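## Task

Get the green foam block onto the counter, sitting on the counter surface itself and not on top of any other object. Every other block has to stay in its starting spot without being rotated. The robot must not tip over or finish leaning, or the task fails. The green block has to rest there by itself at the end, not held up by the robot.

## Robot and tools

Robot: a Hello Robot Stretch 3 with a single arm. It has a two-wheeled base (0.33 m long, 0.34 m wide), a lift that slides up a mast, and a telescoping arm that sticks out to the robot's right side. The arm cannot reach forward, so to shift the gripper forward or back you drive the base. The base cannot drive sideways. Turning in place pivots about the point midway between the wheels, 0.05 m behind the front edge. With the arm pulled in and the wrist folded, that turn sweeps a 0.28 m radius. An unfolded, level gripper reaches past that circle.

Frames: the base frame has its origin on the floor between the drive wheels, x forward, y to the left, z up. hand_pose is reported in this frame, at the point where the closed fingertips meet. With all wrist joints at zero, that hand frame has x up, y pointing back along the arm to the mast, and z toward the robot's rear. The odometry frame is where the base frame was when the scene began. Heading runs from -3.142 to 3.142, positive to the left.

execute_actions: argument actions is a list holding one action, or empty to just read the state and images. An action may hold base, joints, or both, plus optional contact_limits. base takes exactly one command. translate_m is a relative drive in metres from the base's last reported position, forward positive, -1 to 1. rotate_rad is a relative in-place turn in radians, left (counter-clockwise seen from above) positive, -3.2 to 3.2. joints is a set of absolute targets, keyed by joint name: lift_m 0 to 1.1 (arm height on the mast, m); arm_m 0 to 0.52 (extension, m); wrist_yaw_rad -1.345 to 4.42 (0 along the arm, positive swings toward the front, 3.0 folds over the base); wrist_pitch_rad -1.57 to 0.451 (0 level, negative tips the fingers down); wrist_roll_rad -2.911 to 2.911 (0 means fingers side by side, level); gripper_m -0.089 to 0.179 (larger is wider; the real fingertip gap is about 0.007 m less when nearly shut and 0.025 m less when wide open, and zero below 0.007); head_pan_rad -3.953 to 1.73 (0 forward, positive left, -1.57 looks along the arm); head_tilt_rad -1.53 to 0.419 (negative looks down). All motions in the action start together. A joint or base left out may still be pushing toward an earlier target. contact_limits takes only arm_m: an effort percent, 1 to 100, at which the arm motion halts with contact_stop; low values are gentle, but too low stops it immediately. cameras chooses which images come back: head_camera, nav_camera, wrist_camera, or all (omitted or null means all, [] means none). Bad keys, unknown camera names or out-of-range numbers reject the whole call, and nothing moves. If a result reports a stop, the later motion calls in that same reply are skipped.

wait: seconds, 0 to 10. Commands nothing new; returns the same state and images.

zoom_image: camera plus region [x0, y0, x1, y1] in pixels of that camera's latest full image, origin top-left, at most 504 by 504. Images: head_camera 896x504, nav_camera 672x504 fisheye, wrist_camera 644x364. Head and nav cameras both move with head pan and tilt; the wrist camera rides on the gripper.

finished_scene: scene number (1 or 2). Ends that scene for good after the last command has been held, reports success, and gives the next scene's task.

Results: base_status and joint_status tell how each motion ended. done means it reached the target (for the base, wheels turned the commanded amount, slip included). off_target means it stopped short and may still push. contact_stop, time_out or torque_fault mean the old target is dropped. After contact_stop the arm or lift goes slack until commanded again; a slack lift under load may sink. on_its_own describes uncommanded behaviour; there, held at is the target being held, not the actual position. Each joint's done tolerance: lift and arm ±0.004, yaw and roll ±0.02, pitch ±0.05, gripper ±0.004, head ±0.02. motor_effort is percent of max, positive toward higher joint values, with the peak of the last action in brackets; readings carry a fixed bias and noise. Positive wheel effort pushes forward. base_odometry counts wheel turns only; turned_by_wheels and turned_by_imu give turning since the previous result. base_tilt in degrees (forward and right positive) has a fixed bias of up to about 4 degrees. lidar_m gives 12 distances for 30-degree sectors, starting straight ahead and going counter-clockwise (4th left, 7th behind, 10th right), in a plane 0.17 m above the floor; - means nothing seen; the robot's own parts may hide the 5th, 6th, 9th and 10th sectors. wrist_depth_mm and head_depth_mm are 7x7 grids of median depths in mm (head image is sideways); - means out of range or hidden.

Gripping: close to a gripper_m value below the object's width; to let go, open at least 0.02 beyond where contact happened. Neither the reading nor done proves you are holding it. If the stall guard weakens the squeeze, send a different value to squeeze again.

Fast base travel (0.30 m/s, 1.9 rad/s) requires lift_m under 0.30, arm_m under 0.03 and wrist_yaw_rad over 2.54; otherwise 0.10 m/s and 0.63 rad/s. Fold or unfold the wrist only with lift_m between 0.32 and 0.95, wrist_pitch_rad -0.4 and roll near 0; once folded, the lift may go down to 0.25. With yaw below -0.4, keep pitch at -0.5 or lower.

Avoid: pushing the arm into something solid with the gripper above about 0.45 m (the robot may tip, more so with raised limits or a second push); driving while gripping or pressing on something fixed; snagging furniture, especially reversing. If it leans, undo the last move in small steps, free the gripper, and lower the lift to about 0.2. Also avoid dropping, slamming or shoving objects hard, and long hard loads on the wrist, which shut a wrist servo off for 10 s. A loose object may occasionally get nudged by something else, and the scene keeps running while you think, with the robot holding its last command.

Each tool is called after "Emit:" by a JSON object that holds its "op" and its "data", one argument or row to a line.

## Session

Emit:
{"op": "execute_actions", "data": {
  "actions": []
}}

Scene clock: 0.00 s.
base_odometry: x=+0.000 y=+0.000 heading=+0.000 (m, m, rad; odometry frame)
turned_by_wheels: +0.000 (rad since the last result)
turned_by_imu: +0.000 (rad since the last result)
base_tilt: forward=-1.3 right=-0.5 (deg)
lidar_m: 1.69 1.78 1.21 1.15 1.43 2.08 2.07 2.26 1.04 1.03 1.12 1.70
head_depth_mm: 1581 1573 1561 1549 1547 1539 1526 / 1611 1610 1605 1586 1579 1568 1562 / 1657 1651 1639 1623 1618 1603 1589 / 1675 1684 1669 1668 1652 1640 1632 / 1665 1715 1720 1698 1671 1665 1664 / 1656 1764 1753 1732 1722 1712 1705 / 1656 1811 1790 1778 1759 1753 1741
base_status: not commanded
joint_positions: lift_m=+0.439 arm_m=+0.002 wrist_yaw_rad=+3.063 wrist_pitch_rad=-0.419 wrist_roll_rad=+0.006 gripper_m=+0.037 head_pan_rad=+0.009 head_tilt_rad=+0.016
joint_status: not commanded
motor_effort: left_wheel=+0 right_wheel=+0 lift_m=+27 arm_m=+0 wrist_yaw_rad=+1 wrist_pitch_rad=+8 wrist_roll_rad=+0 gripper_m=+0 head_pan_rad=+0 head_tilt_rad=+3 (%)
hand_pose: x=-0.0035 y=+0.0764 z=+0.4512 quat_wxyz=(+0.175, +0.699, +0.119, +0.683) (m; base frame)
wrist_depth_mm: - - - - - - - / - - - - - - - / - - - - - - - / - - - - - - - / 915 903 899 911 955 870 867 / 775 755 728 752 - 742 715 / 639 624 - 621 625 622 629
pictures: head_camera (sideways: a quarter turn clockwise sets it upright), nav_camera (sideways: a quarter turn counterclockwise sets it upright), wrist_camera
Images, in order (width x height): head_camera 896x504, nav_camera 672x504, wrist_camera 644x364.

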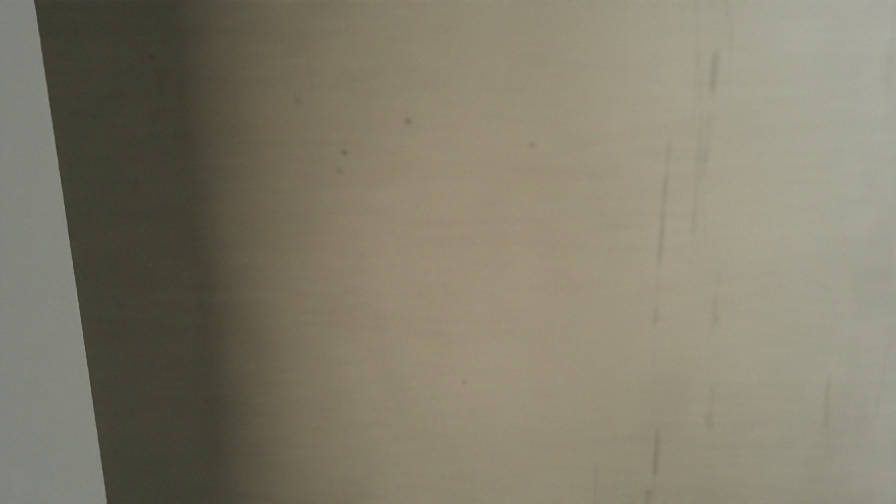

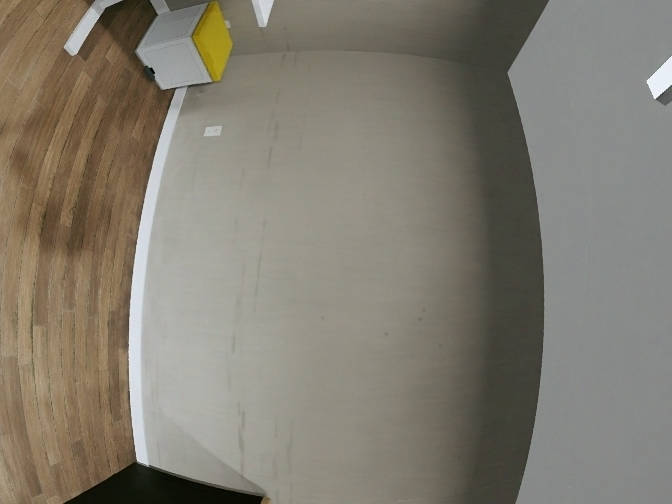

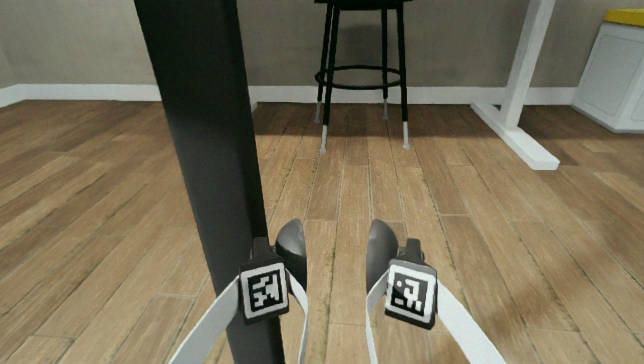

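Emit:
{"op": "execute_actions", "data": {
  "actions": [
    {"joints": {"head_pan_rad": -1.7, "head_tilt_rad": -0.4, "lift_m": 0.25}}
  ],
  "cameras": ["head_camera", "nav_camera"]
}}

Emit:
{"op": "execute_actions", "data": {
  "actions": [
    {"joints": {"head_pan_rad": 1.4, "head_tilt_rad": -0.5}}
  ],
  "cameras": ["nav_camera"]
}}

Scene clock: 10.27 s.
base_odometry: x=+0.000 y=+0.000 heading=+0.000 (m, m, rad; odometry frame)
turned_by_wheels: +0.000 (rad since the last result)
turned_by_imu: +0.002 (rad since the last result)
base_tilt: forward=-1.2 right=-0.6 (deg)
lidar_m: 1.69 1.78 1.21 1.15 1.44 2.08 2.07 2.26 1.04 1.03 1.13 1.70
head_depth_mm: 2452 2629 2815 2983 2261 1691 1358 / 2453 2635 2810 2996 2173 1682 1361 / 2487 2643 2736 1091 1146 1250 1325 / 2492 2641 2777 1097 1150 1258 1333 / 2496 2670 2769 1102 1163 1272 1343 / 2501 2691 2869 1108 1163 1279 1360 / 2530 2704 2876 1117 1174 1288 1358
base_status: not commanded
joint_positions: lift_m=+0.250 arm_m=+0.002 wrist_yaw_rad=+3.063 wrist_pitch_rad=-0.420 wrist_roll_rad=+0.006 gripper_m=+0.037 head_pan_rad=-1.693 head_tilt_rad=-0.395
joint_status: all done
motor_effort: left_wheel=+0(0) right_wheel=+0(1) lift_m=+23(24) arm_m=+0(0) wrist_yaw_rad=-1(0) wrist_pitch_rad=+8(8) wrist_roll_rad=+0(0) gripper_m=+0(0) head_pan_rad=-3(38) head_tilt_rad=-4(39) (%)
hand_pose: x=-0.0036 y=+0.0763 z=+0.2624 quat_wxyz=(+0.175, +0.699, +0.120, +0.683) (m; base frame)
wrist_depth_mm: - - - - - - - / - - - - - - - / - - - - - 968 981 / 794 785 - 779 746 753 725 / 613 601 606 615 619 585 585 / 505 520 - 530 - 484 482 / 441 - - - 402 411 407
pictures: head_camera (sideways: a quarter turn clockwise sets it upright), nav_camera (sideways: a quarter turn counterclockwise sets it upright)
Images, in order (width x height): head_camera 896x504, nav_camera 672x504.

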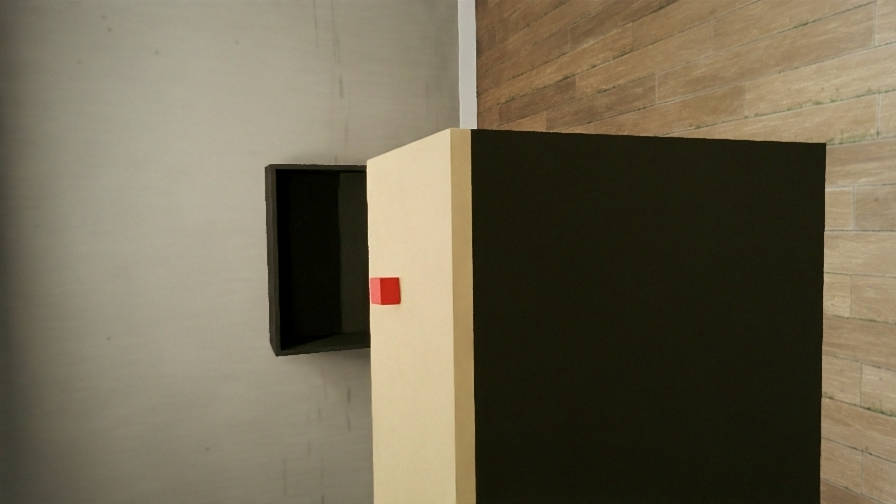

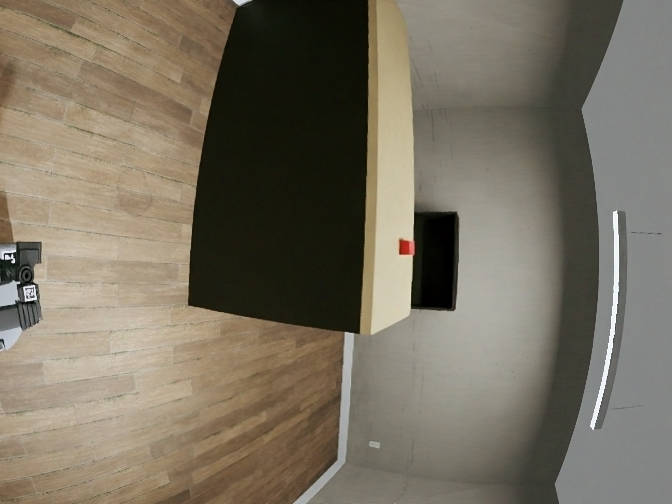

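Scene clock: 12.33 s.
base_odometry: x=+0.000 y=+0.000 heading=+0.000 (m, m, rad; odometry frame)
turned_by_wheels: +0.000 (rad since the last result)
turned_by_imu: +0.001 (rad since the last result)
base_tilt: forward=-1.2 right=-0.6 (deg)
lidar_m: 1.68 1.78 1.21 1.15 1.43 2.09 2.07 2.26 1.04 1.03 1.12 1.70
head_depth_mm: 1492 1614 1233 1934 1823 1538 1260 / 1490 1616 1253 1950 1979 1546 1267 / 1471 1610 1271 1893 1850 1551 1273 / 1468 1609 1295 1865 1913 1565 1282 / 1467 1602 1314 1914 1939 1527 1281 / 1482 1597 1336 1935 2036 1576 1287 / 1475 1602 1359 1875 1828 1578 1296
base_status: not commanded
joint_positions: lift_m=+0.250 arm_m=+0.002 wrist_yaw_rad=+3.063 wrist_pitch_rad=-0.420 wrist_roll_rad=+0.006 gripper_m=+0.037 head_pan_rad=+1.393 head_tilt_rad=-0.493
joint_status: all done
motor_effort: left_wheel=+0(0) right_wheel=-1(0) lift_m=+23(23) arm_m=+0(0) wrist_yaw_rad=+1(1) wrist_pitch_rad=+8(8) wrist_roll_rad=+0(0) gripper_m=+0(0) head_pan_rad=+3(37) head_tilt_rad=-5(20) (%)
hand_pose: x=-0.0036 y=+0.0763 z=+0.2624 quat_wxyz=(+0.175, +0.699, +0.120, +0.683) (m; base frame)
wrist_depth_mm: - - - - - - - / - - - - - - - / - - - - - - 980 / 787 789 - 764 736 758 735 / 615 614 598 604 616 591 590 / 498 516 - 525 - 480 483 / 440 - - - 404 416 411
pictures: nav_camera (sideways: a quarter turn counterclockwise sets it upright)
Images, in order (width x height): nav_camera 672x504.

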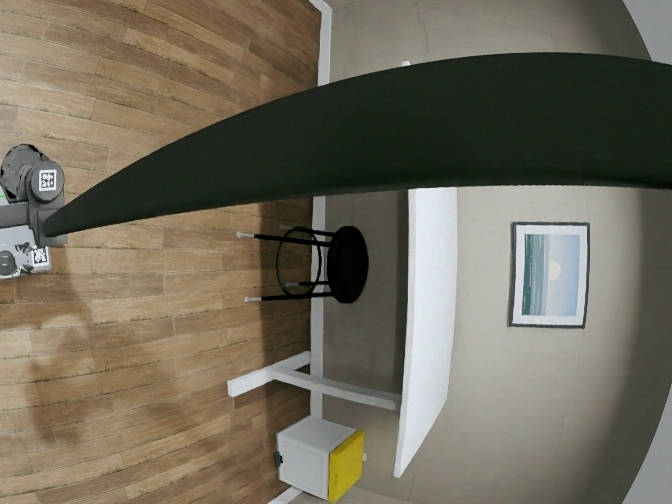

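Emit:
{"op": "execute_actions", "data": {
  "actions": [
    {"base": {"rotate_rad": -2.33}, "joints": {"head_pan_rad": 0.0, "head_tilt_rad": -0.6}}
  ],
  "cameras": ["nav_camera"]
}}

Emit:
{"op": "execute_actions", "data": {
  "actions": [
    {"base": {"translate_m": 1.0}}
  ],
  "cameras": []
}}

Emit:
{"op": "execute_actions", "data": {
  "actions": [
    {"base": {"rotate_rad": 0.55}}
  ],
  "cameras": ["nav_camera"]
}}

Scene clock: 36.23 s.
base_odometry: x=+0.000 y=+0.000 heading=-2.330 (m, m, rad; odometry frame)
turned_by_wheels: -2.330 (rad since the last result)
turned_by_imu: -2.302 (rad since the last result)
base_tilt: forward=-1.2 right=-0.6 (deg)
lidar_m: 2.75 1.03 1.05 1.37 1.69 1.72 1.49 1.15 1.43 2.17 2.07 2.11
head_depth_mm: 2144 2328 2526 2317 1754 1416 1191 / 2406 2597 2837 2327 1768 1427 1200 / 2742 2975 3137 2357 1783 1439 1203 / 2888 3173 3332 2375 1795 1441 1206 / 2743 2983 3203 2385 1804 1449 1209 / 2590 2822 3037 2406 1829 1449 1216 / 2454 2656 2878 2428 1238 1346 1221
base_status: done
joint_positions: lift_m=+0.250 arm_m=+0.002 wrist_yaw_rad=+3.063 wrist_pitch_rad=-0.420 wrist_roll_rad=+0.006 gripper_m=+0.037 head_pan_rad=+0.007 head_tilt_rad=-0.593
joint_status: all done
motor_effort: left_wheel=+4(17) right_wheel=-2(6) lift_m=+23(23) arm_m=+0(1) wrist_yaw_rad=+0(0) wrist_pitch_rad=+8(8) wrist_roll_rad=+0(0) gripper_m=+0(0) head_pan_rad=-3(38) head_tilt_rad=-5(21) (%)
hand_pose: x=-0.0036 y=+0.0762 z=+0.2624 quat_wxyz=(+0.175, +0.699, +0.120, +0.683) (m; base frame)
wrist_depth_mm: - - - - - 988 835 / - - - - - - 852 / - - - - 999 989 867 / 776 802 - 753 760 765 730 / 617 625 606 591 617 588 590 / 499 517 - 529 - 487 478 / 443 - - - 407 412 412
pictures: nav_camera (sideways: a quarter turn counterclockwise sets it upright)
Images, in order (width x height): nav_camera 672x504.

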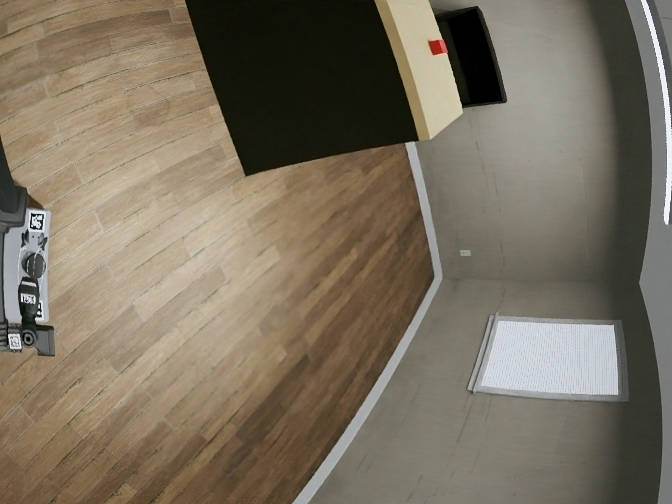

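Scene clock: 41.33 s.
base_odometry: x=-0.688 y=-0.726 heading=-2.330 (m, m, rad; odometry frame)
turned_by_wheels: +0.000 (rad since the last result)
turned_by_imu: +0.006 (rad since the last result)
base_tilt: forward=-1.2 right=-0.7 (deg)
lidar_m: 2.02 1.85 0.62 0.45 0.64 2.29 2.15 2.14 2.29 1.60 1.51 1.55
head_depth_mm: 1578 1693 1842 2011 1759 1418 1192 / 1774 1896 2104 2225 1764 1427 1199 / 2008 2194 2419 2336 1776 1434 1201 / 2084 2306 2568 2354 1787 1439 1205 / 1956 2139 2373 2373 1801 1448 1217 / 1857 2018 2210 2298 1820 1454 1224 / 1762 1897 2072 2231 1816 1460 1224
base_status: done
joint_positions: lift_m=+0.250 arm_m=+0.002 wrist_yaw_rad=+3.063 wrist_pitch_rad=-0.420 wrist_roll_rad=+0.006 gripper_m=+0.037 head_pan_rad=+0.007 head_tilt_rad=-0.593
joint_status: not commanded
motor_effort: left_wheel=+3(14) right_wheel=-1(4) lift_m=+23(23) arm_m=+0(0) wrist_yaw_rad=+0(1) wrist_pitch_rad=+8(8) wrist_roll_rad=+0(0) gripper_m=+1(0) head_pan_rad=-3(3) head_tilt_rad=-5(5) (%)
hand_pose: x=-0.0036 y=+0.0762 z=+0.2624 quat_wxyz=(+0.175, +0.699, +0.120, +0.683) (m; base frame)
wrist_depth_mm: - - 488 494 621 - - / - - 528 536 668 - - / - - 578 575 753 - - / 776 781 - 638 742 726 721 / 617 621 597 600 620 586 579 / 505 505 - 523 - 484 482 / 436 - - - 402 417 415
pictures: none
No camera images: the call's "cameras" was empty. Leave "cameras" out to get every camera's image.

Scene clock: 42.90 s.
base_odometry: x=-0.688 y=-0.726 heading=-1.780 (m, m, rad; odometry frame)
turned_by_wheels: +0.550 (rad since the last result)
turned_by_imu: +0.544 (rad since the last result)
base_tilt: forward=-1.2 right=-0.5 (deg)
lidar_m: 1.84 0.60 0.45 0.68 2.30 2.48 2.02 2.22 1.59 1.51 1.55 2.07
head_depth_mm: 1772 1950 2174 2335 1764 1421 1189 / 1775 1937 2177 2307 1762 1428 1198 / 1766 1942 2178 2337 1779 1434 1201 / 1756 1945 2161 2301 1794 1444 1211 / 1747 1924 2117 2296 1805 1453 1211 / 1753 1875 2005 2227 1811 1459 1218 / 1738 1865 2047 2248 1828 1103 1075
base_status: done
joint_positions: lift_m=+0.250 arm_m=+0.002 wrist_yaw_rad=+3.063 wrist_pitch_rad=-0.420 wrist_roll_rad=+0.006 gripper_m=+0.037 head_pan_rad=+0.007 head_tilt_rad=-0.593
joint_status: not commanded
motor_effort: left_wheel=-4(12) right_wheel=+2(5) lift_m=+23(22) arm_m=+0(1) wrist_yaw_rad=+1(0) wrist_pitch_rad=+8(8) wrist_roll_rad=+0(0) gripper_m=+0(0) head_pan_rad=-3(3) head_tilt_rad=-4(4) (%)
hand_pose: x=-0.0036 y=+0.0762 z=+0.2624 quat_wxyz=(+0.175, +0.699, +0.120, +0.683) (m; base frame)
wrist_depth_mm: - - - - 581 442 451 / - - - - 598 476 484 / - - - - 621 511 521 / 776 791 - 771 630 562 587 / 626 612 595 591 591 584 582 / 512 522 - 530 - 484 483 / 441 - - - 405 422 411
pictures: nav_camera (sideways: a quarter turn counterclockwise sets it upright)
Images, in order (width x height): nav_camera 672x504.

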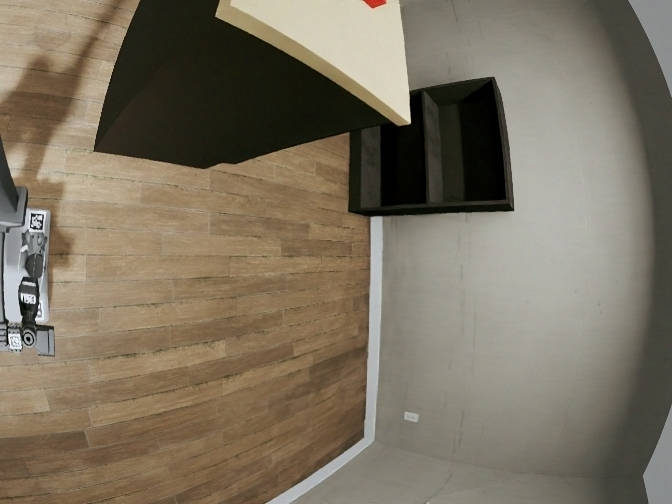

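Emit:
{"op": "execute_actions", "data": {
  "actions": [
    {"base": {"translate_m": 1.0}, "joints": {"head_pan_rad": 1.35, "head_tilt_rad": -0.7}}
  ],
  "cameras": ["head_camera", "nav_camera"]
}}

Scene clock: 55.60 s.
base_odometry: x=-0.896 y=-1.704 heading=-1.780 (m, m, rad; odometry frame)
turned_by_wheels: +0.000 (rad since the last result)
turned_by_imu: +0.007 (rad since the last result)
base_tilt: forward=-1.2 right=-0.6 (deg)
lidar_m: 1.13 0.90 1.42 1.00 0.54 0.61 3.00 2.18 1.55 1.47 1.52 1.19
head_depth_mm: 1749 1861 1997 1678 1572 1329 1142 / 2027 2249 2399 2028 1616 1339 1143 / 2010 2253 2513 2045 1618 1350 1150 / 1962 2202 2435 2065 1623 1351 1157 / 1907 2137 2422 2085 1638 1363 1158 / 1870 2072 2349 2074 1654 1365 1163 / 1820 1987 1894 1436 1164 974 946
base_status: done
joint_positions: lift_m=+0.250 arm_m=+0.002 wrist_yaw_rad=+3.063 wrist_pitch_rad=-0.420 wrist_roll_rad=+0.006 gripper_m=+0.037 head_pan_rad=+1.343 head_tilt_rad=-0.692
joint_status: all done
motor_effort: left_wheel=-4(10) right_wheel=+2(7) lift_m=+23(23) arm_m=-1(0) wrist_yaw_rad=+1(0) wrist_pitch_rad=+8(8) wrist_roll_rad=+0(0) gripper_m=+0(0) head_pan_rad=+3(37) head_tilt_rad=-6(21) (%)
hand_pose: x=-0.0036 y=+0.0762 z=+0.2624 quat_wxyz=(+0.175, +0.699, +0.120, +0.683) (m; base frame)
wrist_depth_mm: 424 431 - - - - - / 454 470 - - - - - / 490 502 - - - 991 910 / 530 569 - 745 756 746 721 / 588 580 594 604 616 583 589 / 500 510 - 532 - 479 487 / 450 - - - 404 414 410
pictures: head_camera (sideways: a quarter turn clockwise sets it upright), nav_camera (sideways: a quarter turn counterclockwise sets it upright)
Images, in order (width x height): head_camera 896x504, nav_camera 672x504.

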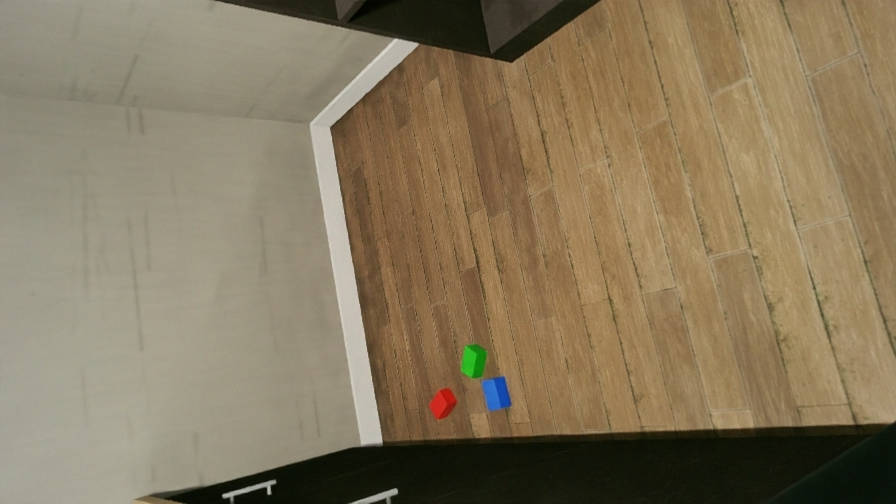

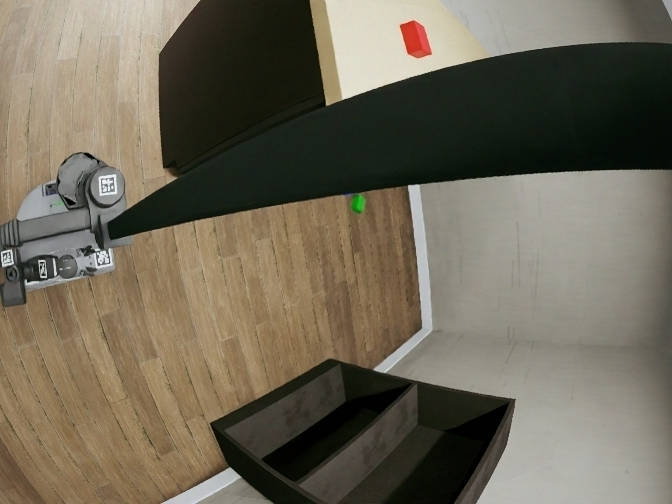

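Emit:
{"op": "execute_actions", "data": {
  "actions": [
    {"base": {"translate_m": 0.39}, "joints": {"head_pan_rad": -1.0, "head_tilt_rad": -0.9}}
  ],
  "cameras": []
}}

Emit:
{"op": "execute_actions", "data": {
  "actions": [
    {"base": {"rotate_rad": -1.555}, "joints": {"head_pan_rad": -2.85, "head_tilt_rad": -0.8}}
  ],
  "cameras": ["head_camera"]
}}

Scene clock: 76.03 s.
base_odometry: x=-0.977 y=-2.085 heading=-1.780 (m, m, rad; odometry frame)
turned_by_wheels: +0.000 (rad since the last result)
turned_by_imu: +0.003 (rad since the last result)
base_tilt: forward=-1.1 right=-0.6 (deg)
lidar_m: 0.75 0.58 0.96 2.30 0.89 0.76 3.48 2.16 1.53 1.46 1.10 0.78
head_depth_mm: 1249 1426 1651 1625 1393 1217 1081 / 1320 1510 1766 1650 1399 1220 1102 / 1388 1591 1845 1656 1410 1223 1108 / 1221 1400 1644 1668 1417 1230 1091 / 1050 1170 1336 1550 1427 1238 1096 / 912 1007 1125 1283 1383 1244 1100 / 809 886 979 1088 1225 1250 1104
base_status: done
joint_positions: lift_m=+0.250 arm_m=+0.002 wrist_yaw_rad=+3.063 wrist_pitch_rad=-0.420 wrist_roll_rad=+0.006 gripper_m=+0.037 head_pan_rad=-0.993 head_tilt_rad=-0.889
joint_status: all done
motor_effort: left_wheel=-3(11) right_wheel=+2(7) lift_m=+24(23) arm_m=+0(1) wrist_yaw_rad=+0(0) wrist_pitch_rad=+8(9) wrist_roll_rad=+0(0) gripper_m=+0(0) head_pan_rad=-3(38) head_tilt_rad=-8(32) (%)
hand_pose: x=-0.0036 y=+0.0762 z=+0.2624 quat_wxyz=(+0.175, +0.699, +0.120, +0.683) (m; base frame)
wrist_depth_mm: 793 - - - - - 794 / 798 - - - - - 774 / 881 - - - 987 787 510 / 793 776 - 752 773 683 558 / 624 606 611 606 605 584 583 / 500 517 - 530 - 489 480 / 451 - - - 403 417 411
pictures: none
No camera images: the call's "cameras" was empty. Leave "cameras" out to get every camera's image.

Scene clock: 78.23 s.
base_odometry: x=-0.977 y=-2.085 heading=+2.948 (m, m, rad; odometry frame)
turned_by_wheels: -1.555 (rad since the last result)
turned_by_imu: -1.536 (rad since the last result)
base_tilt: forward=-1.2 right=-0.6 (deg)
lidar_m: 1.46 1.07 0.78 0.75 0.58 0.99 2.30 0.87 0.76 3.39 2.09 1.52
head_depth_mm: 1872 2110 2218 1773 1478 1261 1097 / 1941 2189 2237 1783 1476 1259 1144 / 1983 2271 2268 1794 1486 1272 1133 / 1781 1931 2121 1814 1494 1282 1132 / 1482 1425 1551 1716 1511 1283 1114 / 1487 1117 1205 1300 1425 1289 1123 / 1525 985 982 1044 1135 1270 1127
base_status: done
joint_positions: lift_m=+0.250 arm_m=+0.002 wrist_yaw_rad=+3.063 wrist_pitch_rad=-0.420 wrist_roll_rad=+0.006 gripper_m=+0.037 head_pan_rad=-2.843 head_tilt_rad=-0.803
joint_status: all done
motor_effort: left_wheel=+4(15) right_wheel=-2(5) lift_m=+24(23) arm_m=-1(1) wrist_yaw_rad=+0(1) wrist_pitch_rad=+8(8) wrist_roll_rad=+0(0) gripper_m=+0(0) head_pan_rad=-3(39) head_tilt_rad=+2(17) (%)
hand_pose: x=-0.0036 y=+0.0762 z=+0.2624 quat_wxyz=(+0.175, +0.699, +0.120, +0.683) (m; base frame)
wrist_depth_mm: 497 645 734 737 743 742 760 / 495 675 780 781 781 795 818 / 554 675 829 836 884 902 881 / 557 697 - 759 738 725 731 / 577 608 604 599 614 584 576 / 514 521 - 519 - 484 472 / 447 - - - 409 412 414
pictures: head_camera (sideways: a quarter turn clockwise sets it upright)
Images, in order (width x height): head_camera 896x504.

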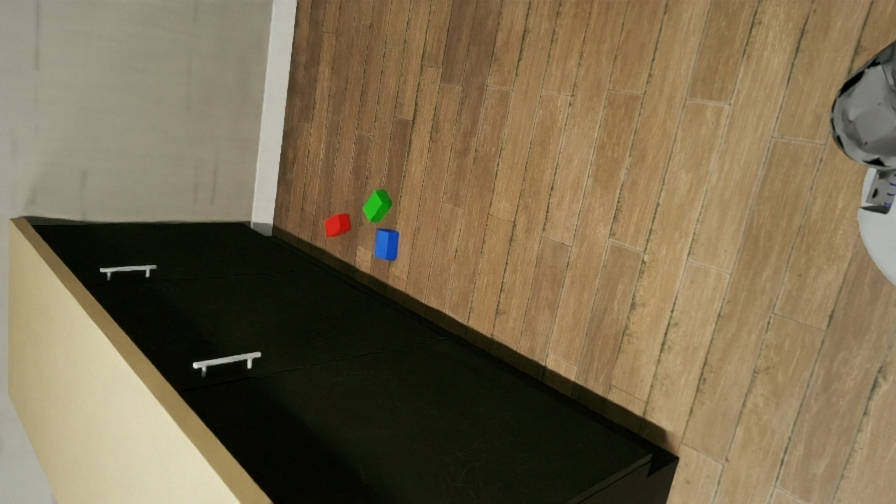

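Emit:
{"op": "execute_actions", "data": {
  "actions": [
    {"base": {"translate_m": -1.0}, "joints": {"head_pan_rad": -2.4, "head_tilt_rad": -1.1}}
  ],
  "cameras": ["head_camera"]
}}

Scene clock: 87.23 s.
base_odometry: x=+0.004 y=-2.277 heading=+2.948 (m, m, rad; odometry frame)
turned_by_wheels: +0.000 (rad since the last result)
turned_by_imu: -0.003 (rad since the last result)
base_tilt: forward=-1.2 right=-0.6 (deg)
lidar_m: 2.45 0.73 0.72 0.65 0.53 1.03 1.30 0.89 0.64 0.62 0.64 2.56
head_depth_mm: 1278 1487 1597 1421 1279 1186 - / 1158 1487 1605 1425 1288 - - / 990 1216 1576 1432 1294 - - / 859 1032 1283 1424 1295 - 1058 / 765 895 1076 1405 1300 1215 1082 / 685 791 931 1133 1311 1187 1084 / 653 709 819 974 1264 1194 1092
base_status: done
joint_positions: lift_m=+0.250 arm_m=+0.002 wrist_yaw_rad=+3.063 wrist_pitch_rad=-0.420 wrist_roll_rad=+0.006 gripper_m=+0.037 head_pan_rad=-2.407 head_tilt_rad=-1.087
joint_status: all done
motor_effort: left_wheel=+4(9) right_wheel=-2(4) lift_m=+23(23) arm_m=-1(1) wrist_yaw_rad=+1(0) wrist_pitch_rad=+9(8) wrist_roll_rad=+0(0) gripper_m=+0(0) head_pan_rad=+3(29) head_tilt_rad=-9(39) (%)
hand_pose: x=-0.0036 y=+0.0762 z=+0.2624 quat_wxyz=(+0.175, +0.699, +0.120, +0.683) (m; base frame)
wrist_depth_mm: 676 703 683 702 688 695 679 / 756 753 725 755 753 775 689 / 804 794 778 783 744 755 683 / 814 784 - 595 590 591 612 / 610 610 607 598 603 588 580 / 509 521 - 531 - 492 482 / 439 - - - 406 417 411
pictures: head_camera (sideways: a quarter turn clockwise sets it upright)
Images, in order (width x height): head_camera 896x504.

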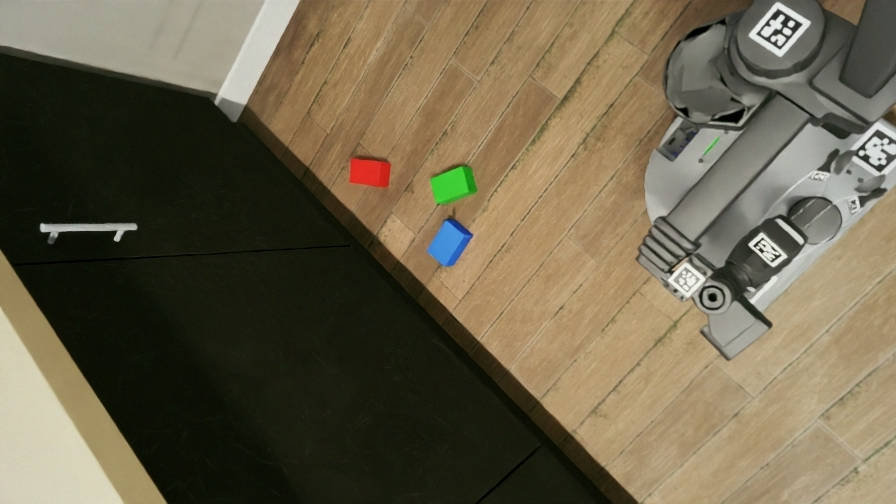

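Emit:
{"op": "zoom_image", "data": {
  "camera": "head_camera",
  "region": [320, 120, 520, 290]
}}

Region (320, 120, 520, 290) of head_camera's 896x504 image, scaled by 2.520, with more detail than that image has; it fills the top 428 rows of this view, and the rest is white.

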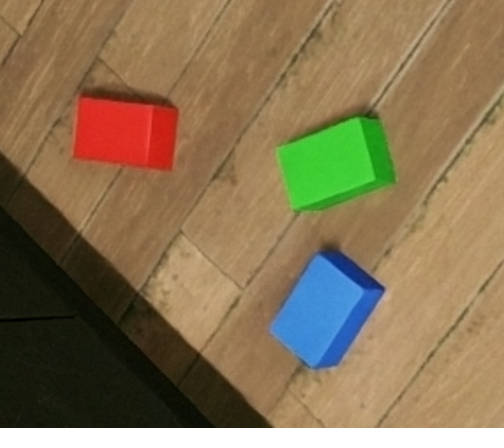

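Emit:
{"op": "execute_actions", "data": {
  "actions": [
    {"base": {"translate_m": -0.47}, "joints": {"lift_m": 0.293, "head_pan_rad": -1.8, "head_tilt_rad": -1.2}}
  ],
  "cameras": []
}}

Emit:
{"op": "execute_actions", "data": {
  "actions": [
    {"joints": {"lift_m": 0.33}}
  ],
  "cameras": []
}}

Emit:
{"op": "execute_actions", "data": {
  "actions": [
    {"joints": {"wrist_yaw_rad": -0.3, "gripper_m": 0.10}}
  ],
  "cameras": []
}}

Emit:
{"op": "execute_actions", "data": {
  "actions": [
    {"joints": {"wrist_pitch_rad": -1.0, "arm_m": 0.15, "lift_m": 0.25}}
  ],
  "cameras": []
}}

Emit:
{"op": "execute_actions", "data": {
  "actions": [
    {"joints": {"wrist_yaw_rad": -0.65}}
  ],
  "cameras": ["head_camera", "wrist_camera"]
}}

Scene clock: 136.37 s.
base_odometry: x=+0.466 y=-2.368 heading=+2.948 (m, m, rad; odometry frame)
turned_by_wheels: +0.000 (rad since the last result)
turned_by_imu: +0.000 (rad since the last result)
base_tilt: forward=-1.2 right=-0.4 (deg)
lidar_m: 2.92 0.99 0.52 0.73 0.75 0.87 0.83 0.86 0.65 0.62 0.64 0.87
head_depth_mm: 700 886 1221 1355 1241 1178 - / 674 850 1152 1346 1253 - - / 651 814 1088 1363 1269 - 1055 / 631 782 1026 1355 1276 1154 1079 / 588 751 976 1355 1264 1168 1087 / 576 723 930 1337 1273 1177 1094 / 571 697 887 1224 1284 1183 1100
base_status: done
joint_positions: lift_m=+0.293 arm_m=+0.002 wrist_yaw_rad=+3.063 wrist_pitch_rad=-0.420 wrist_roll_rad=+0.006 gripper_m=+0.037 head_pan_rad=-1.806 head_tilt_rad=-1.185
joint_status: all done
motor_effort: left_wheel=+4(11) right_wheel=-2(9) lift_m=+32(34) arm_m=+0(1) wrist_yaw_rad=+0(1) wrist_pitch_rad=+9(8) wrist_roll_rad=+0(0) gripper_m=+0(0) head_pan_rad=+3(34) head_tilt_rad=-10(25) (%)
hand_pose: x=-0.0036 y=+0.0762 z=+0.3049 quat_wxyz=(+0.175, +0.699, +0.120, +0.683) (m; base frame)
wrist_depth_mm: 693 704 707 704 734 524 711 / 726 750 768 786 776 555 761 / 824 809 827 843 830 719 816 / 818 833 - 841 769 621 615 / 685 655 669 679 702 636 634 / 562 561 546 551 - 551 540 / 473 505 - - 455 463 455
pictures: none
No camera images: the call's "cameras" was empty. Leave "cameras" out to get every camera's image.

Scene clock: 137.50 s.
base_odometry: x=+0.466 y=-2.368 heading=+2.948 (m, m, rad; odometry frame)
turned_by_wheels: +0.000 (rad since the last result)
turned_by_imu: +0.000 (rad since the last result)
base_tilt: forward=-1.1 right=-0.6 (deg)
lidar_m: 2.92 0.99 0.52 0.73 0.75 0.87 0.83 0.86 0.65 0.62 0.64 0.87
head_depth_mm: 699 890 1222 1352 1243 1173 - / 674 849 1149 1346 1253 - - / 651 815 1085 1363 1286 - 1060 / 629 778 1024 1358 1277 1155 1077 / 588 752 973 1351 1267 1172 1088 / 575 721 928 1345 1276 1175 1093 / 571 697 885 1218 1284 1178 1098
base_status: not commanded
joint_positions: lift_m=+0.330 arm_m=+0.002 wrist_yaw_rad=+3.063 wrist_pitch_rad=-0.420 wrist_roll_rad=+0.006 gripper_m=+0.037 head_pan_rad=-1.806 head_tilt_rad=-1.185
joint_status: all done
motor_effort: left_wheel=+4(4) right_wheel=-2(2) lift_m=+32(32) arm_m=-1(1) wrist_yaw_rad=+0(0) wrist_pitch_rad=+8(9) wrist_roll_rad=+0(0) gripper_m=+0(0) head_pan_rad=+3(3) head_tilt_rad=-10(10) (%)
hand_pose: x=-0.0036 y=+0.0762 z=+0.3419 quat_wxyz=(+0.175, +0.699, +0.120, +0.683) (m; base frame)
wrist_depth_mm: 678 709 702 717 736 527 711 / 725 757 774 780 790 574 780 / 817 833 854 853 837 823 848 / 857 875 - 884 874 667 693 / 745 728 730 722 704 645 653 / 620 611 599 589 - 591 571 / 523 511 - 536 506 500 492
pictures: none
No camera images: the call's "cameras" was empty. Leave "cameras" out to get every camera's image.

Scene clock: 140.20 s.
base_odometry: x=+0.466 y=-2.368 heading=+2.948 (m, m, rad; odometry frame)
turned_by_wheels: +0.000 (rad since the last result)
turned_by_imu: +0.001 (rad since the last result)
base_tilt: forward=-1.2 right=-0.7 (deg)
lidar_m: 2.92 0.99 0.52 0.73 0.75 0.87 0.83 0.86 0.65 0.62 0.64 0.87
head_depth_mm: 700 887 1221 1357 1241 1170 - / 675 849 1147 1344 1259 - - / 651 813 1083 1365 1280 - 1056 / 630 781 1025 1373 1261 1154 1081 / 588 751 973 1347 1270 1171 1083 / 575 723 928 1340 1274 1177 1094 / 571 698 885 1220 1274 1183 1097
base_status: not commanded
joint_positions: lift_m=+0.330 arm_m=+0.002 wrist_yaw_rad=-0.298 wrist_pitch_rad=-0.420 wrist_roll_rad=+0.006 gripper_m=+0.100 head_pan_rad=-1.806 head_tilt_rad=-1.185
joint_status: all done
motor_effort: left_wheel=+4(4) right_wheel=-2(2) lift_m=+31(31) arm_m=+0(1) wrist_yaw_rad=-2(1) wrist_pitch_rad=+8(8) wrist_roll_rad=+0(0) gripper_m=+0(87) head_pan_rad=+3(3) head_tilt_rad=-10(10) (%)
hand_pose: x=-0.0874 y=-0.3614 z=+0.3419 quat_wxyz=(+0.660, +0.043, -0.707, -0.249) (m; base frame)
wrist_depth_mm: 299 321 334 364 395 429 470 / 318 338 360 389 433 467 515 / 341 362 399 429 473 518 570 / 364 395 427 472 528 581 718 / 396 426 463 602 663 714 721 / 494 533 585 590 595 600 582 / 517 516 490 513 498 490 500
pictures: none
No camera images: the call's "cameras" was empty. Leave "cameras" out to get every camera's image.

Scene clock: 142.53 s.
base_odometry: x=+0.466 y=-2.368 heading=+2.948 (m, m, rad; odometry frame)
turned_by_wheels: +0.000 (rad since the last result)
turned_by_imu: +0.001 (rad since the last result)
base_tilt: forward=-1.2 right=-0.6 (deg)
lidar_m: 2.92 0.99 0.52 0.73 0.75 0.87 0.83 0.86 0.66 0.62 0.64 0.87
head_depth_mm: 698 885 1224 1359 1242 1170 - / 673 849 1146 1344 1256 - - / 652 814 1083 1360 1263 - 1054 / 631 782 1026 1385 1247 1157 1077 / 587 751 973 1352 1270 1171 1089 / 575 722 929 1338 1271 1177 1089 / 572 695 888 1215 1282 1183 1097
base_status: not commanded
joint_positions: lift_m=+0.250 arm_m=+0.150 wrist_yaw_rad=-0.300 wrist_pitch_rad=-1.006 wrist_roll_rad=+0.006 gripper_m=+0.100 head_pan_rad=-1.806 head_tilt_rad=-1.185
joint_status: all done
motor_effort: left_wheel=+4(4) right_wheel=-2(2) lift_m=+23(29) arm_m=+2(2) wrist_yaw_rad=-1(2) wrist_pitch_rad=+3(9) wrist_roll_rad=+0(0) gripper_m=+0(0) head_pan_rad=+3(3) head_tilt_rad=-10(10) (%)
hand_pose: x=-0.0561 y=-0.4062 z=+0.1596 quat_wxyz=(+0.560, +0.244, -0.665, -0.431) (m; base frame)
wrist_depth_mm: 239 259 348 383 426 450 458 / 337 365 407 423 426 419 416 / 399 404 400 396 388 356 379 / 381 376 364 352 363 355 356 / 350 352 345 331 315 334 331 / 328 324 322 318 272 312 309 / 307 301 301 297 288 292 292
pictures: none
No camera images: the call's "cameras" was empty. Leave "cameras" out to get every camera's image.

Scene clock: 143.57 s.
base_odometry: x=+0.466 y=-2.368 heading=+2.948 (m, m, rad; odometry frame)
turned_by_wheels: +0.000 (rad since the last result)
turned_by_imu: +0.000 (rad since the last result)
base_tilt: forward=-1.3 right=-0.5 (deg)
lidar_m: 2.92 0.99 0.52 0.73 0.75 0.87 0.83 0.86 0.65 0.62 0.64 0.87
head_depth_mm: 698 887 1218 1353 1242 1169 - / 674 850 1148 1346 1247 - - / 651 812 1085 1372 1270 - 1057 / 631 780 1026 1379 1245 1158 1075 / 588 752 977 1348 1267 1169 1087 / 575 722 930 1343 1274 1177 1093 / 571 699 888 1217 1279 1181 1102
base_status: not commanded
joint_positions: lift_m=+0.250 arm_m=+0.150 wrist_yaw_rad=-0.648 wrist_pitch_rad=-1.006 wrist_roll_rad=+0.006 gripper_m=+0.100 head_pan_rad=-1.806 head_tilt_rad=-1.185
joint_status: all done
motor_effort: left_wheel=+3(4) right_wheel=-2(2) lift_m=+22(23) arm_m=+2(2) wrist_yaw_rad=-1(2) wrist_pitch_rad=+3(3) wrist_roll_rad=+0(0) gripper_m=+1(0) head_pan_rad=+3(3) head_tilt_rad=-10(10) (%)
hand_pose: x=-0.0921 y=-0.3876 z=+0.1596 quat_wxyz=(+0.477, +0.125, -0.697, -0.521) (m; base frame)
wrist_depth_mm: 228 309 377 458 473 463 464 / 304 357 418 432 382 420 418 / 339 388 398 391 386 385 386 / 370 370 368 365 362 362 358 / 351 347 302 302 339 333 329 / 327 324 321 279 307 310 312 / 308 302 296 297 294 289 291
pictures: head_camera (sideways: a quarter turn clockwise sets it upright), wrist_camera
Images, in order (width x height): head_camera 896x504, wrist_camera 644x364.

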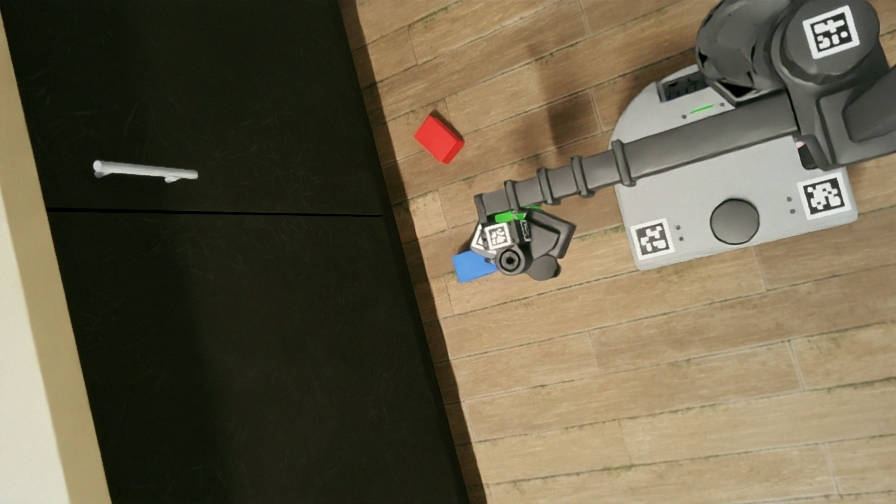

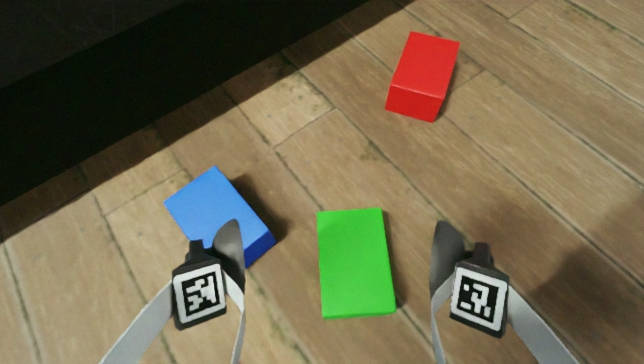

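Emit:
{"op": "execute_actions", "data": {
  "actions": [
    {"base": {"translate_m": -0.027}, "joints": {"arm_m": 0.146, "lift_m": 0.175, "wrist_yaw_rad": -0.60}}
  ],
  "cameras": ["wrist_camera"]
}}

Scene clock: 161.77 s.
base_odometry: x=+0.492 y=-2.373 heading=+2.949 (m, m, rad; odometry frame)
turned_by_wheels: +0.000 (rad since the last result)
turned_by_imu: +0.001 (rad since the last result)
base_tilt: forward=-1.2 right=-0.5 (deg)
lidar_m: 2.95 0.99 0.53 0.73 0.75 0.84 0.81 0.83 0.65 0.62 0.64 0.88
head_depth_mm: 698 887 1222 1350 1244 1172 1050 / 673 848 1147 1356 1253 - - / 651 813 1083 1362 1265 - 1054 / 631 780 1028 1377 1243 1157 1079 / 588 751 975 1356 1268 1173 1090 / 575 724 926 1346 1273 1177 1095 / 570 698 890 1217 1287 1183 1099
base_status: done
joint_positions: lift_m=+0.175 arm_m=+0.146 wrist_yaw_rad=-0.602 wrist_pitch_rad=-1.006 wrist_roll_rad=+0.006 gripper_m=+0.100 head_pan_rad=-1.806 head_tilt_rad=-1.185
joint_status: all done
motor_effort: left_wheel=+4(7) right_wheel=-2(4) lift_m=+23(21) arm_m=-2(3) wrist_yaw_rad=+2(3) wrist_pitch_rad=+4(4) wrist_roll_rad=+0(0) gripper_m=+0(0) head_pan_rad=+3(3) head_tilt_rad=-10(10) (%)
hand_pose: x=-0.0876 y=-0.3874 z=+0.0846 quat_wxyz=(+0.489, +0.141, -0.694, -0.510) (m; base frame)
wrist_depth_mm: 280 317 360 362 298 350 344 / 311 337 333 333 318 318 323 / 315 309 309 305 299 300 295 / 289 236 283 279 280 275 270 / 268 226 260 214 257 258 254 / 249 248 245 202 237 239 237 / 235 231 229 225 225 223 223
pictures: wrist_camera
Images, in order (width x height): wrist_camera 644x364.

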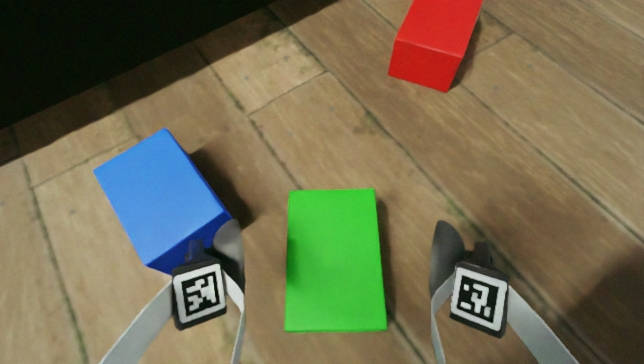

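Emit:
{"op": "execute_actions", "data": {
  "actions": [
    {"joints": {"lift_m": 0.116}}
  ],
  "cameras": ["wrist_camera"]
}}

Emit:
{"op": "execute_actions", "data": {
  "actions": [
    {"joints": {"gripper_m": 0.03}}
  ],
  "cameras": ["wrist_camera"]
}}

Scene clock: 173.50 s.
base_odometry: x=+0.492 y=-2.373 heading=+2.949 (m, m, rad; odometry frame)
turned_by_wheels: +0.000 (rad since the last result)
turned_by_imu: +0.001 (rad since the last result)
base_tilt: forward=-1.2 right=-0.6 (deg)
lidar_m: 2.95 0.99 0.53 0.73 0.75 0.84 0.81 0.83 0.65 0.62 0.64 0.87
head_depth_mm: 699 889 1221 1354 1240 1159 1058 / 675 851 1149 1355 1249 - - / 650 814 1085 1354 1271 - 1053 / 631 781 1027 1367 1244 1155 1078 / 589 750 978 1352 1269 1173 1089 / 576 723 927 1342 1271 1177 1091 / 570 697 887 1220 1278 1183 1097
base_status: not commanded
joint_positions: lift_m=+0.116 arm_m=+0.146 wrist_yaw_rad=-0.601 wrist_pitch_rad=-1.006 wrist_roll_rad=+0.006 gripper_m=+0.100 head_pan_rad=-1.806 head_tilt_rad=-1.185
joint_status: all done
motor_effort: left_wheel=+4(4) right_wheel=-2(1) lift_m=+23(23) arm_m=-2(2) wrist_yaw_rad=+2(2) wrist_pitch_rad=+4(4) wrist_roll_rad=+0(0) gripper_m=+0(0) head_pan_rad=+3(3) head_tilt_rad=-10(10) (%)
hand_pose: x=-0.0876 y=-0.3874 z=+0.0255 quat_wxyz=(+0.489, +0.141, -0.694, -0.510) (m; base frame)
wrist_depth_mm: 274 286 284 278 264 265 266 / 265 259 258 252 253 248 243 / 184 187 237 232 230 227 225 / 175 170 216 165 209 211 208 / 203 181 203 153 194 196 195 / 191 191 182 142 145 184 182 / 179 177 176 172 171 170 170
pictures: wrist_camera
Images, in order (width x height): wrist_camera 644x364.

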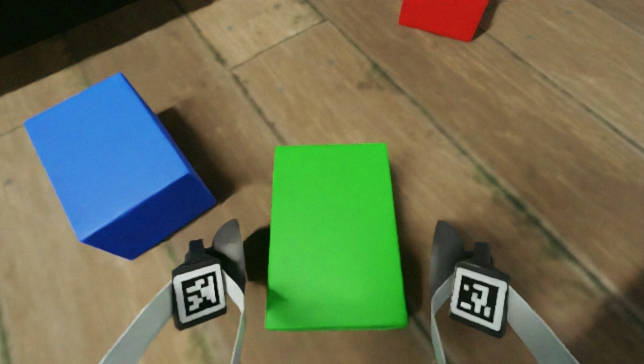

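Scene clock: 174.70 s.
base_odometry: x=+0.492 y=-2.373 heading=+2.949 (m, m, rad; odometry frame)
turned_by_wheels: +0.000 (rad since the last result)
turned_by_imu: +0.000 (rad since the last result)
base_tilt: forward=-1.2 right=-0.7 (deg)
lidar_m: 2.95 0.99 0.53 0.73 0.75 0.84 0.81 0.83 0.65 0.62 0.64 0.87
head_depth_mm: 699 888 1221 1348 1243 1163 1057 / 675 849 1149 1363 1251 - - / 651 814 1082 1357 1273 - 1052 / 631 781 1025 1368 1244 1159 1078 / 588 752 977 1353 1268 1169 1085 / 576 725 930 1343 1274 1176 1093 / 570 696 885 1217 1279 1187 1095
base_status: not commanded
joint_positions: lift_m=+0.116 arm_m=+0.146 wrist_yaw_rad=-0.601 wrist_pitch_rad=-1.007 wrist_roll_rad=+0.006 gripper_m=+0.031 head_pan_rad=-1.806 head_tilt_rad=-1.185
joint_status: all done
motor_effort: left_wheel=+4(4) right_wheel=-1(2) lift_m=+23(23) arm_m=-2(2) wrist_yaw_rad=+3(2) wrist_pitch_rad=+4(4) wrist_roll_rad=+0(0) gripper_m=-13(94) head_pan_rad=+3(3) head_tilt_rad=-10(10) (%)
hand_pose: x=-0.0875 y=-0.3872 z=+0.0255 quat_wxyz=(+0.489, +0.141, -0.694, -0.510) (m; base frame)
wrist_depth_mm: 276 287 279 275 263 263 266 / 265 259 257 255 250 247 243 / 185 182 235 233 230 229 223 / 176 170 215 162 210 210 207 / 203 183 204 152 197 196 194 / 191 190 - 141 140 182 181 / 179 178 174 170 171 172 171
pictures: wrist_camera
Images, in order (width x height): wrist_camera 644x364.

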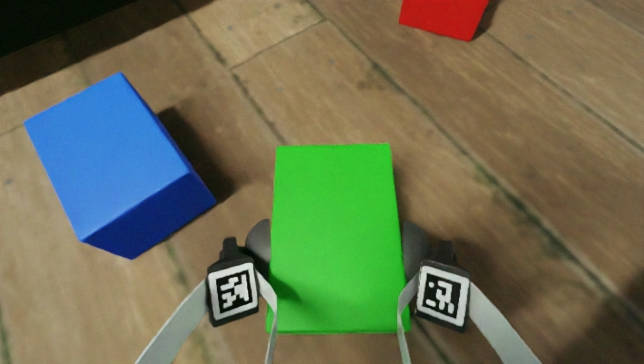

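Emit:
{"op": "execute_actions", "data": {
  "actions": [
    {"joints": {"lift_m": 1.09, "head_pan_rad": -1.57, "head_tilt_rad": -0.6}}
  ],
  "cameras": ["head_camera", "wrist_camera"]
}}

Scene clock: 197.93 s.
base_odometry: x=+0.492 y=-2.373 heading=+2.949 (m, m, rad; odometry frame)
turned_by_wheels: +0.000 (rad since the last result)
turned_by_imu: +0.004 (rad since the last result)
base_tilt: forward=-1.2 right=-0.5 (deg)
lidar_m: 2.95 0.99 0.53 0.73 0.75 0.84 0.81 0.83 0.65 0.62 0.64 0.87
head_depth_mm: - - - 728 829 962 1160 / - - - 446 789 962 1161 / - - - - 807 960 1165 / 3342 3643 925 728 805 957 1146 / 3322 3625 1026 731 805 958 1151 / 3331 3618 1036 736 804 955 1156 / 3305 3696 1054 735 801 950 1164
base_status: not commanded
joint_positions: lift_m=+1.090 arm_m=+0.146 wrist_yaw_rad=-0.601 wrist_pitch_rad=-1.008 wrist_roll_rad=+0.006 gripper_m=+0.031 head_pan_rad=-1.577 head_tilt_rad=-0.606
joint_status: all done
motor_effort: left_wheel=+4(4) right_wheel=-2(2) lift_m=+32(32) arm_m=-2(3) wrist_yaw_rad=+3(2) wrist_pitch_rad=+4(4) wrist_roll_rad=+0(0) gripper_m=-13(13) head_pan_rad=+3(21) head_tilt_rad=+4(46) (%)
hand_pose: x=-0.0874 y=-0.3871 z=+0.9989 quat_wxyz=(+0.488, +0.141, -0.694, -0.510) (m; base frame)
wrist_depth_mm: 388 382 374 377 483 695 659 / 349 345 347 447 608 820 666 / 320 326 418 511 836 974 755 / 306 390 515 163 - - 829 / 379 475 634 151 - - 893 / 455 607 - 141 140 - - / 563 756 - - - - -
pictures: head_camera (sideways: a quarter turn clockwise sets it upright), wrist_camera
Images, in order (width x height): head_camera 896x504, wrist_camera 644x364.

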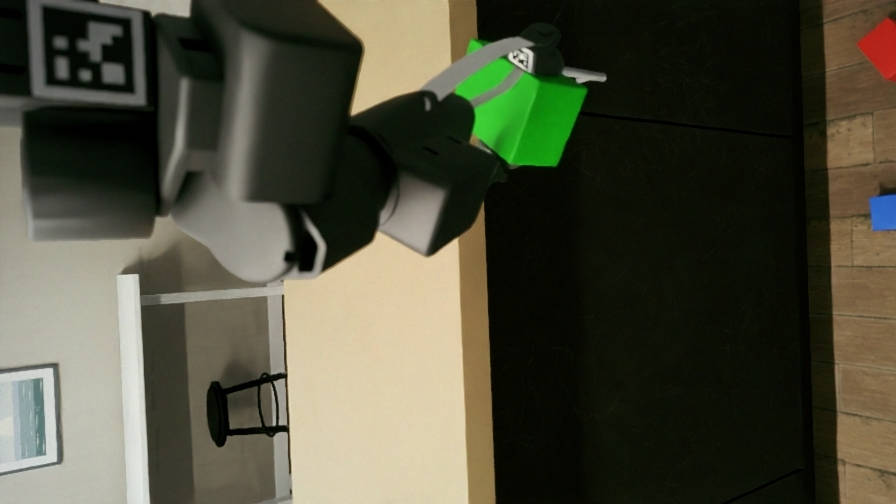

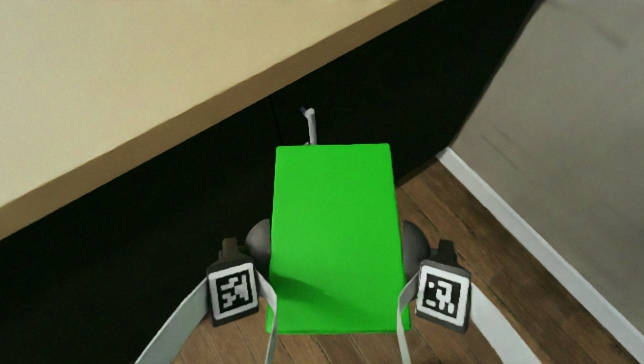

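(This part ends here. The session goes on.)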